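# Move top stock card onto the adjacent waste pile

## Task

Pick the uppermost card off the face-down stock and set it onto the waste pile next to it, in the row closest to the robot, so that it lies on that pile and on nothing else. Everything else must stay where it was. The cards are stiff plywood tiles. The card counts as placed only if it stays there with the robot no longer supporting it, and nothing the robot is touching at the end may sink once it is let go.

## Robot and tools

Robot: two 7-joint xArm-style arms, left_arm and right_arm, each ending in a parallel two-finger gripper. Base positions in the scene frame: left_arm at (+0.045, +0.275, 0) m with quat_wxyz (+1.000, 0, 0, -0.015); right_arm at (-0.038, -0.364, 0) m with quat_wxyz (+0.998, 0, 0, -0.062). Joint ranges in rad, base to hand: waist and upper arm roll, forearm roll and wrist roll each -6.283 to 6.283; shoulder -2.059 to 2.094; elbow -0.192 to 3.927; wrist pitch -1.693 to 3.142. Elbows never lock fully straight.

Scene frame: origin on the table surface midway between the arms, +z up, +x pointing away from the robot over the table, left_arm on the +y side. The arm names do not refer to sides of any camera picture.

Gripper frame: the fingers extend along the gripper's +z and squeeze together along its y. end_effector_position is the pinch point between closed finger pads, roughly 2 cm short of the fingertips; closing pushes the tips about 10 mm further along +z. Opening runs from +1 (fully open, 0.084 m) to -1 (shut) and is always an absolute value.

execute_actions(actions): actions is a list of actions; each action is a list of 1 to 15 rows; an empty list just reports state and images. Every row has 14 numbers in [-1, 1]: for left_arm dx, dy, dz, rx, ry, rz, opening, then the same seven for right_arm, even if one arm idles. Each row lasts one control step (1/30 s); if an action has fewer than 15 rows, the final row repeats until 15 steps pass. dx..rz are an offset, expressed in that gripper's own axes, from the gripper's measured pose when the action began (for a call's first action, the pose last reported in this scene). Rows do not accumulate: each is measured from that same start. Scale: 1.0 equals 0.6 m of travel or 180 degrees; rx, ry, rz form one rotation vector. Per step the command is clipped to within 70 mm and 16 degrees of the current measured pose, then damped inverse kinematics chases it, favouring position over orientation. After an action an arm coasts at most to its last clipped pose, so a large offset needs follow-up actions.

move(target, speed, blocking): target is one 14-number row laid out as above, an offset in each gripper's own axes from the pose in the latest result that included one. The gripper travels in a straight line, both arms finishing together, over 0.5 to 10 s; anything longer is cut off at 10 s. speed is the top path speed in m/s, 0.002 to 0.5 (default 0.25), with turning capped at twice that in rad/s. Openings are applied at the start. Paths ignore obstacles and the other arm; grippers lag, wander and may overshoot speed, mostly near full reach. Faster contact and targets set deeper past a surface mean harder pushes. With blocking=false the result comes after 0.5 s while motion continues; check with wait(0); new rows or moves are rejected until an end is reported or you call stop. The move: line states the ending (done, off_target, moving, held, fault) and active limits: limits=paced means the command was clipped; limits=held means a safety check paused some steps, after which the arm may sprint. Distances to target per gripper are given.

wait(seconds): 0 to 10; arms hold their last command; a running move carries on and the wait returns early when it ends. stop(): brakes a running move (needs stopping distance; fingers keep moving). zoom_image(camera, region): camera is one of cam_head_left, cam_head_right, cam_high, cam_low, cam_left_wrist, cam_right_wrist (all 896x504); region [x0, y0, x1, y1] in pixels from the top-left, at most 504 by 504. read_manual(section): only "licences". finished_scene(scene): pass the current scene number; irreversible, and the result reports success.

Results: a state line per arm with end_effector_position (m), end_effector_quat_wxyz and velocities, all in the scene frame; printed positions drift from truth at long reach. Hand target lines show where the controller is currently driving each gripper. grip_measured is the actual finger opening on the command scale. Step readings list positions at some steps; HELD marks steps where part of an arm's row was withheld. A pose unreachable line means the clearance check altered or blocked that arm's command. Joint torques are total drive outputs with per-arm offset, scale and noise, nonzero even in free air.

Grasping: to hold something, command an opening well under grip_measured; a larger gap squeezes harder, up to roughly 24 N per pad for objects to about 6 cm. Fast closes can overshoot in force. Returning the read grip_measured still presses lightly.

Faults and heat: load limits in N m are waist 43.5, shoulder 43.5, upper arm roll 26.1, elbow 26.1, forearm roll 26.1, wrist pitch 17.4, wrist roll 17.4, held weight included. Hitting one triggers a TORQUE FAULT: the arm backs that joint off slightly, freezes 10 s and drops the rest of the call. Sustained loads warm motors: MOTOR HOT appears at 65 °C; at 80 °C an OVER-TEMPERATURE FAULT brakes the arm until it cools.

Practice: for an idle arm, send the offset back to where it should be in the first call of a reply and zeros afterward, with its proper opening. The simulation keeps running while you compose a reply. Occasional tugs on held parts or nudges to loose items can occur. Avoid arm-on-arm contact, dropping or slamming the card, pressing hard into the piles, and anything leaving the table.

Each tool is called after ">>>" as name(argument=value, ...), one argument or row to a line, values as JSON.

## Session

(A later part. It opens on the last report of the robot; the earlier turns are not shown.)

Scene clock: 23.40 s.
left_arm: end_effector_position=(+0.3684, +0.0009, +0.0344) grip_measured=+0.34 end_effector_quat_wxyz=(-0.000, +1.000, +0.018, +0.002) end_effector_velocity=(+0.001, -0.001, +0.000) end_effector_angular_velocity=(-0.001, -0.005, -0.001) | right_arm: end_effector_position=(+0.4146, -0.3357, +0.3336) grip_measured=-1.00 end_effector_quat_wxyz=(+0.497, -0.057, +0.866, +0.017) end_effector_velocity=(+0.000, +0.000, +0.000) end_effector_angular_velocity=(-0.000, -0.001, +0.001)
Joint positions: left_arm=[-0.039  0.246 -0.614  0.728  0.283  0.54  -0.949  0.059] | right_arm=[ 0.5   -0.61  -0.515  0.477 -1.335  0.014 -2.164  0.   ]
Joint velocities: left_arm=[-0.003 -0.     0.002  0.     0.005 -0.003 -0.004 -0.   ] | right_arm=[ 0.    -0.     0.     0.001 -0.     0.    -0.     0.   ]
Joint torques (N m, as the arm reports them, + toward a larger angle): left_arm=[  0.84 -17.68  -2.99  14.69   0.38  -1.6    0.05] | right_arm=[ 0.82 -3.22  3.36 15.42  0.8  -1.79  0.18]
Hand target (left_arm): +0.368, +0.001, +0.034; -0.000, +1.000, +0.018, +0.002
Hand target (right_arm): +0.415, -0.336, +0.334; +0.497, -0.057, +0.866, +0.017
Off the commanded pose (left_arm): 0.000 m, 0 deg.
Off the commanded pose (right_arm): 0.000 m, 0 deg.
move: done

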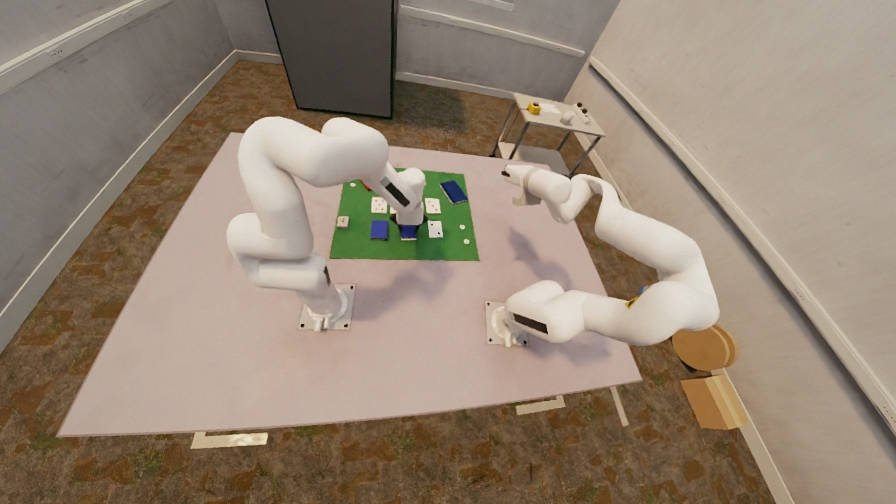

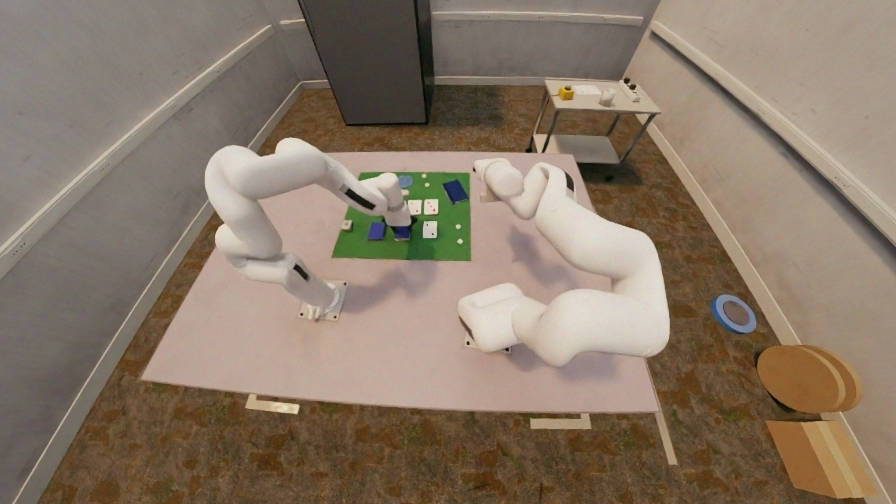

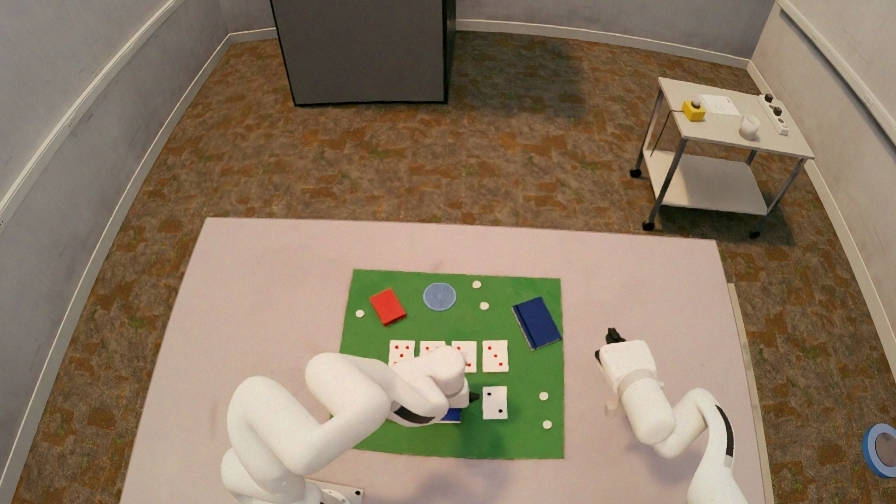

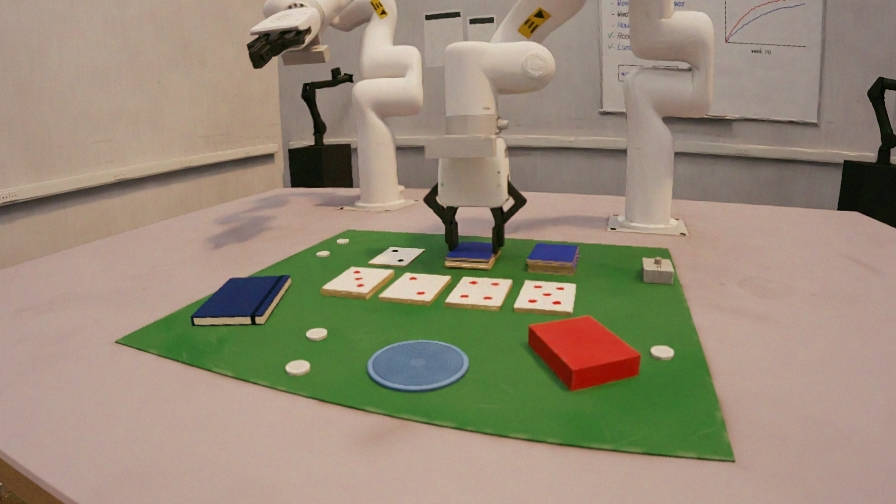

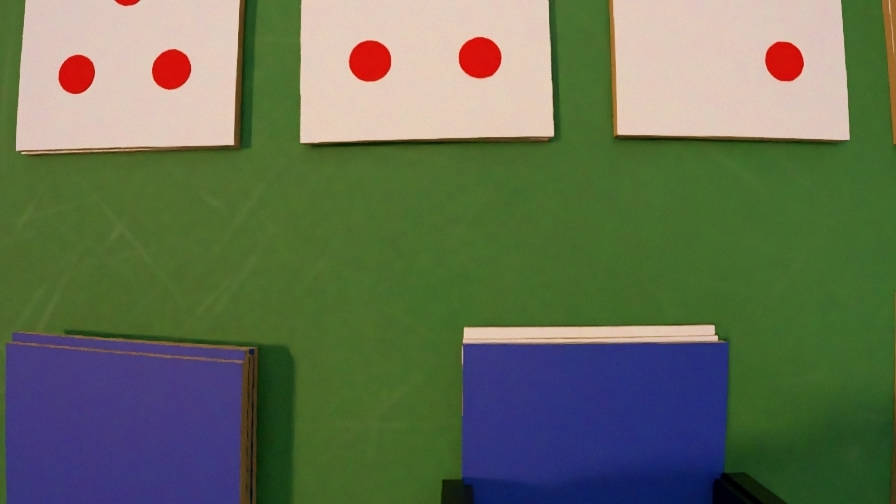

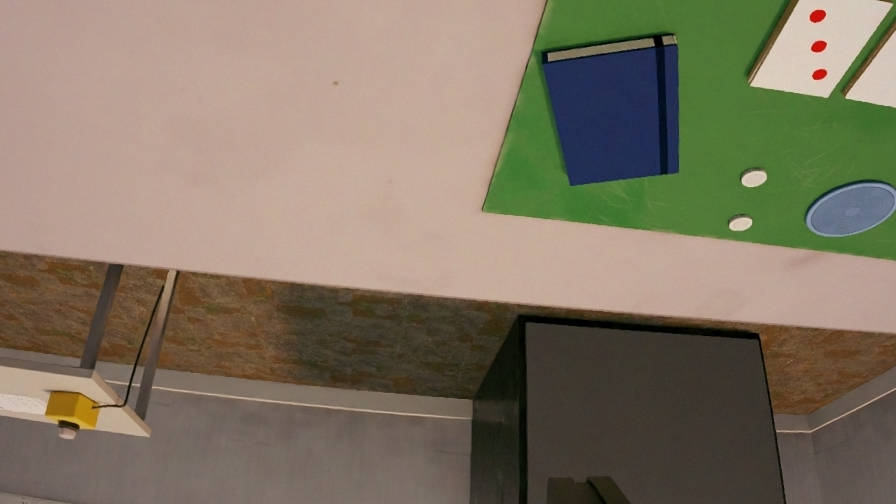

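>>> execute_actions(
  actions=[
    [[0,0,0.001,0,0,0,0.12,0,0,0,0,0,0,-1],[0,0,0.002,0,0,0,0.12,0,0,0,0,0,0,-1],[0,0,0.003,0,0,0,0.12,0,0,0,0,0,0,-1],[0,0,0.004,0,0,0,0.12,0,0,0,0,0,0,-1],[0,0,0.004,0,0,0,0.12,0,0,0,0,0,0,-1],[0,0,0.004,0,0,0,0.12,0,0,0,0,0,0,-1],[0,0,0.004,0,0,0,0.12,0,0,0,0,0,0,-1],[0,0,0.004,0,0,0,0.12,0,0,0,0,0,0,-1],[0,0,0.004,0,0,0,0.12,0,0,0,0,0,0,-1],[0,0,0.004,0,0,0,0.12,0,0,0,0,0,0,-1],[0,0,0.004,0,0,0,0.3,0,0,0,0,0,0,-1],[0,0,0.004,0,0,0,0.45,0,0,0,0,0,0,-1],[0,0,0.004,0,0,0,0.6,0,0,0,0,0,0,-1],[0,0,0.004,0,0,0,0.8,0,0,0,0,0,0,-1]],
    [[0,0,0,0,0,0,0.8,0,0,0,0,0,0,-1],[0,0,0,0,0,0,0.8,0,0,0,0,0,0,-1],[0,0,0,0,0,0,0.8,0,0,0,0,0,0,-1],[0,0,0,0,0,0,0.8,0,0,0,0,0,0,-1],[0,0,-0.005,0,0,0,0.8,0,0,0,0,0,0,-1],[0,0,-0.01,0,0,0,0.8,0,0,0,0,0,0,-1],[0,0,-0.02,0,0,0,0.8,0,0,0,0,0,0,-1],[0,0,-0.03,0,0,0,0.8,0,0,0,0,0,0,-1],[0,0,-0.04,0,0,0,0.8,0,0,0,0,0,0,-1],[0,0,-0.05,0,0,0,0.8,0,0,0,0,0,0,-1],[0,0,-0.06,0,0,0,0.8,0,0,0,0,0,0,-1]],
  ],
)

>>> zoom_image(
  camera="cam_low",
  region=[430, 200, 600, 290],
)

Scene clock: 25.63 s.
left_arm: end_effector_position=(+0.3697, -0.0009, +0.0666) grip_measured=+0.80 end_effector_quat_wxyz=(+0.000, +1.000, +0.018, +0.006) end_effector_velocity=(-0.002, +0.008, +0.043) end_effector_angular_velocity=(-0.004, +0.024, +0.003) | right_arm: end_effector_position=(+0.4146, -0.3357, +0.3336) grip_measured=-1.00 end_effector_quat_wxyz=(+0.497, -0.057, +0.866, +0.017) end_effector_velocity=(-0.000, +0.001, -0.001) end_effector_angular_velocity=(-0.001, +0.002, +0.003)
Joint positions: left_arm=[-0.011  0.149 -0.659  0.737  0.17   0.617 -0.869  0.077] | right_arm=[ 0.5   -0.61  -0.515  0.477 -1.335  0.014 -2.164  0.   ]
Joint velocities: left_arm=[ 0.058 -0.146 -0.058  0.006 -0.206  0.127  0.167 -0.   ] | right_arm=[ 0.001  0.     0.002 -0.002  0.     0.    -0.001  0.   ]
Joint torques (N m, as the arm reports them, + toward a larger angle): left_arm=[  1.19 -12.27  -0.66  13.59   1.04  -1.52  -0.08] | right_arm=[ 0.9  -3.2   3.25 15.42  0.75 -1.83  0.01]
Hand target (left_arm): +0.368, +0.001, +0.068; -0.001, +1.000, +0.018, +0.002
Hand target (right_arm): +0.415, -0.336, +0.334; +0.497, -0.057, +0.866, +0.017
Off the commanded pose (left_arm): 0.003 m, 0 deg.
Off the commanded pose (right_arm): 0.000 m, 0 deg.
Step readings (end_effector_position; steps 1 to 15: 1st action; 16 to 30: 2nd action):
0: left_arm (+0.3684, +0.0010, +0.0343) | right_arm (+0.4146, -0.3357, +0.3336)
1: left_arm (+0.3684, +0.0010, +0.0343) | right_arm (+0.4146, -0.3357, +0.3336)
2: left_arm (+0.3684, +0.0009, +0.0342) | right_arm (+0.4146, -0.3357, +0.3336)
4: left_arm (+0.3685, +0.0008, +0.0335) | right_arm (+0.4146, -0.3357, +0.3336)
8: left_arm (+0.3682, +0.0011, +0.0320) | right_arm (+0.4146, -0.3357, +0.3336)
15: left_arm (+0.3684, +0.0009, +0.0321) | right_arm (+0.4146, -0.3357, +0.3336)
16: left_arm (+0.3685, +0.0009, +0.0321) | right_arm (+0.4146, -0.3357, +0.3336)
17: left_arm (+0.3685, +0.0009, +0.0321) | right_arm (+0.4146, -0.3357, +0.3336)
19: left_arm (+0.3684, +0.0009, +0.0321) | right_arm (+0.4146, -0.3357, +0.3336)
23: left_arm (+0.3678, +0.0015, +0.0366) | right_arm (+0.4146, -0.3357, +0.3336)
30: end_effector_position above

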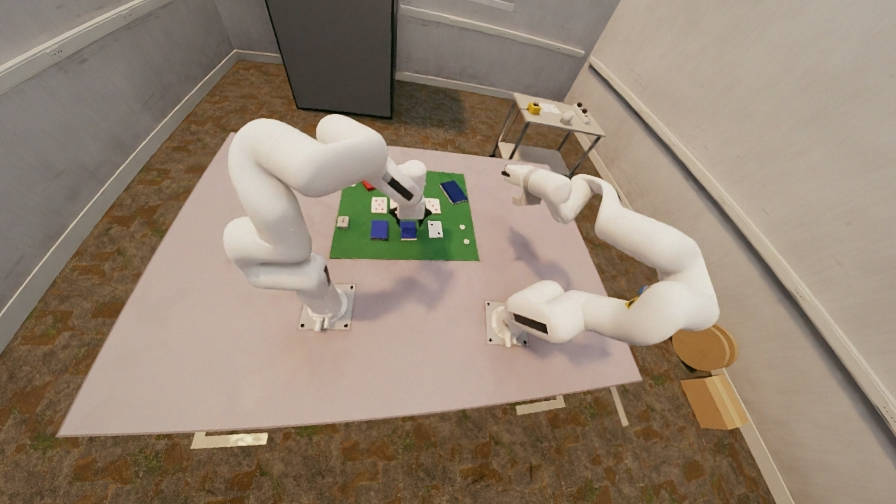

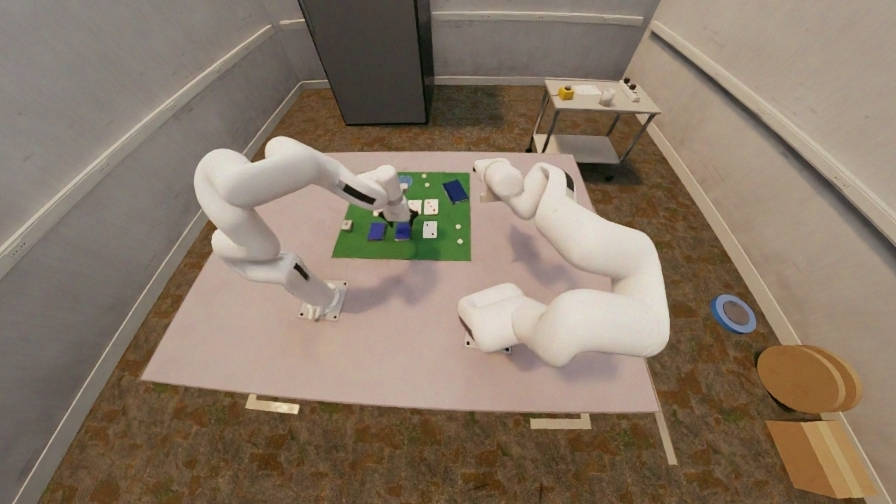

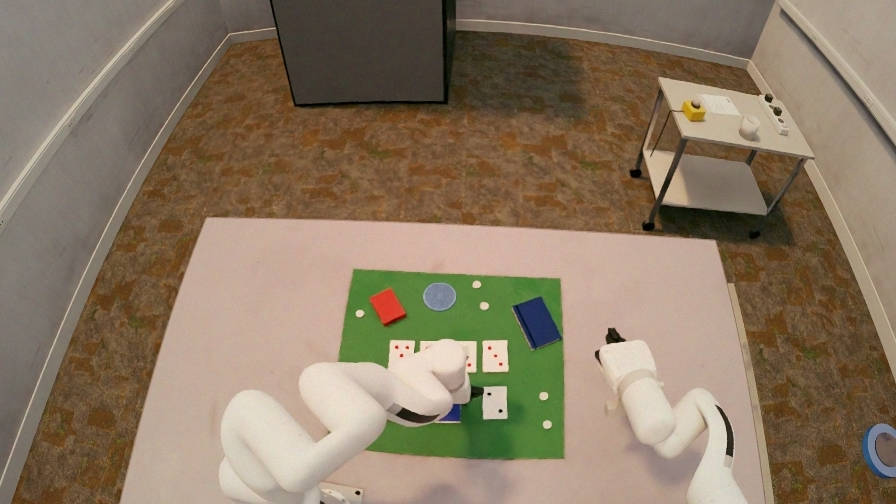

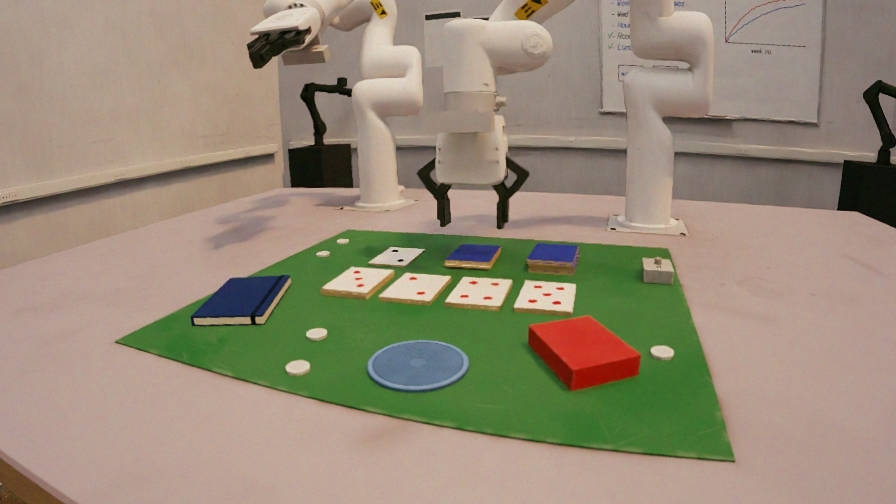

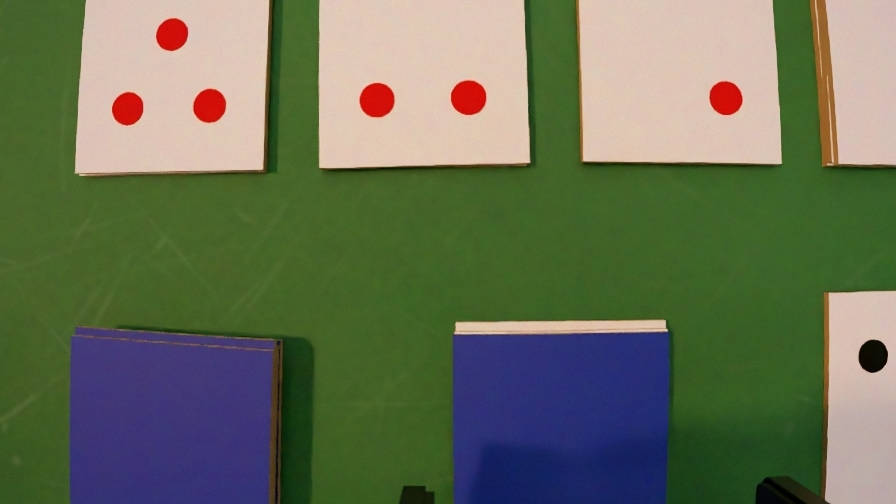

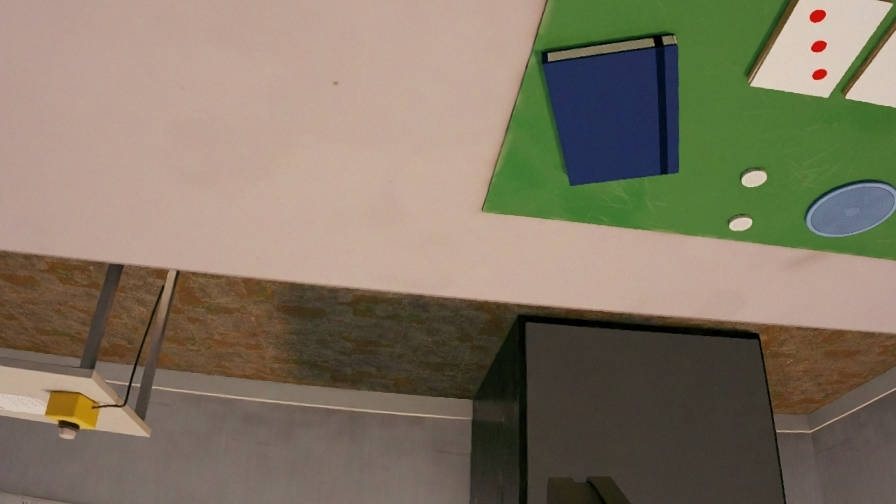

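Region (430, 200, 600, 290) of cam_low's 896x504 image, scaled by 2.965, with more detail than that image has; it fills the top 267 rows of this view, and the rest is white.

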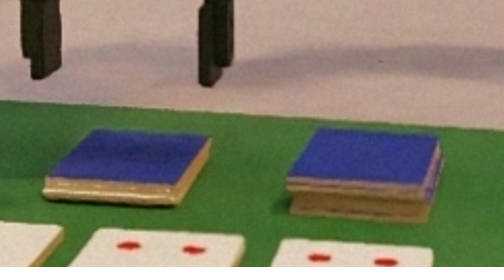

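>>> finished_scene(
  scene=1,
)

The scene is finished: the task was done.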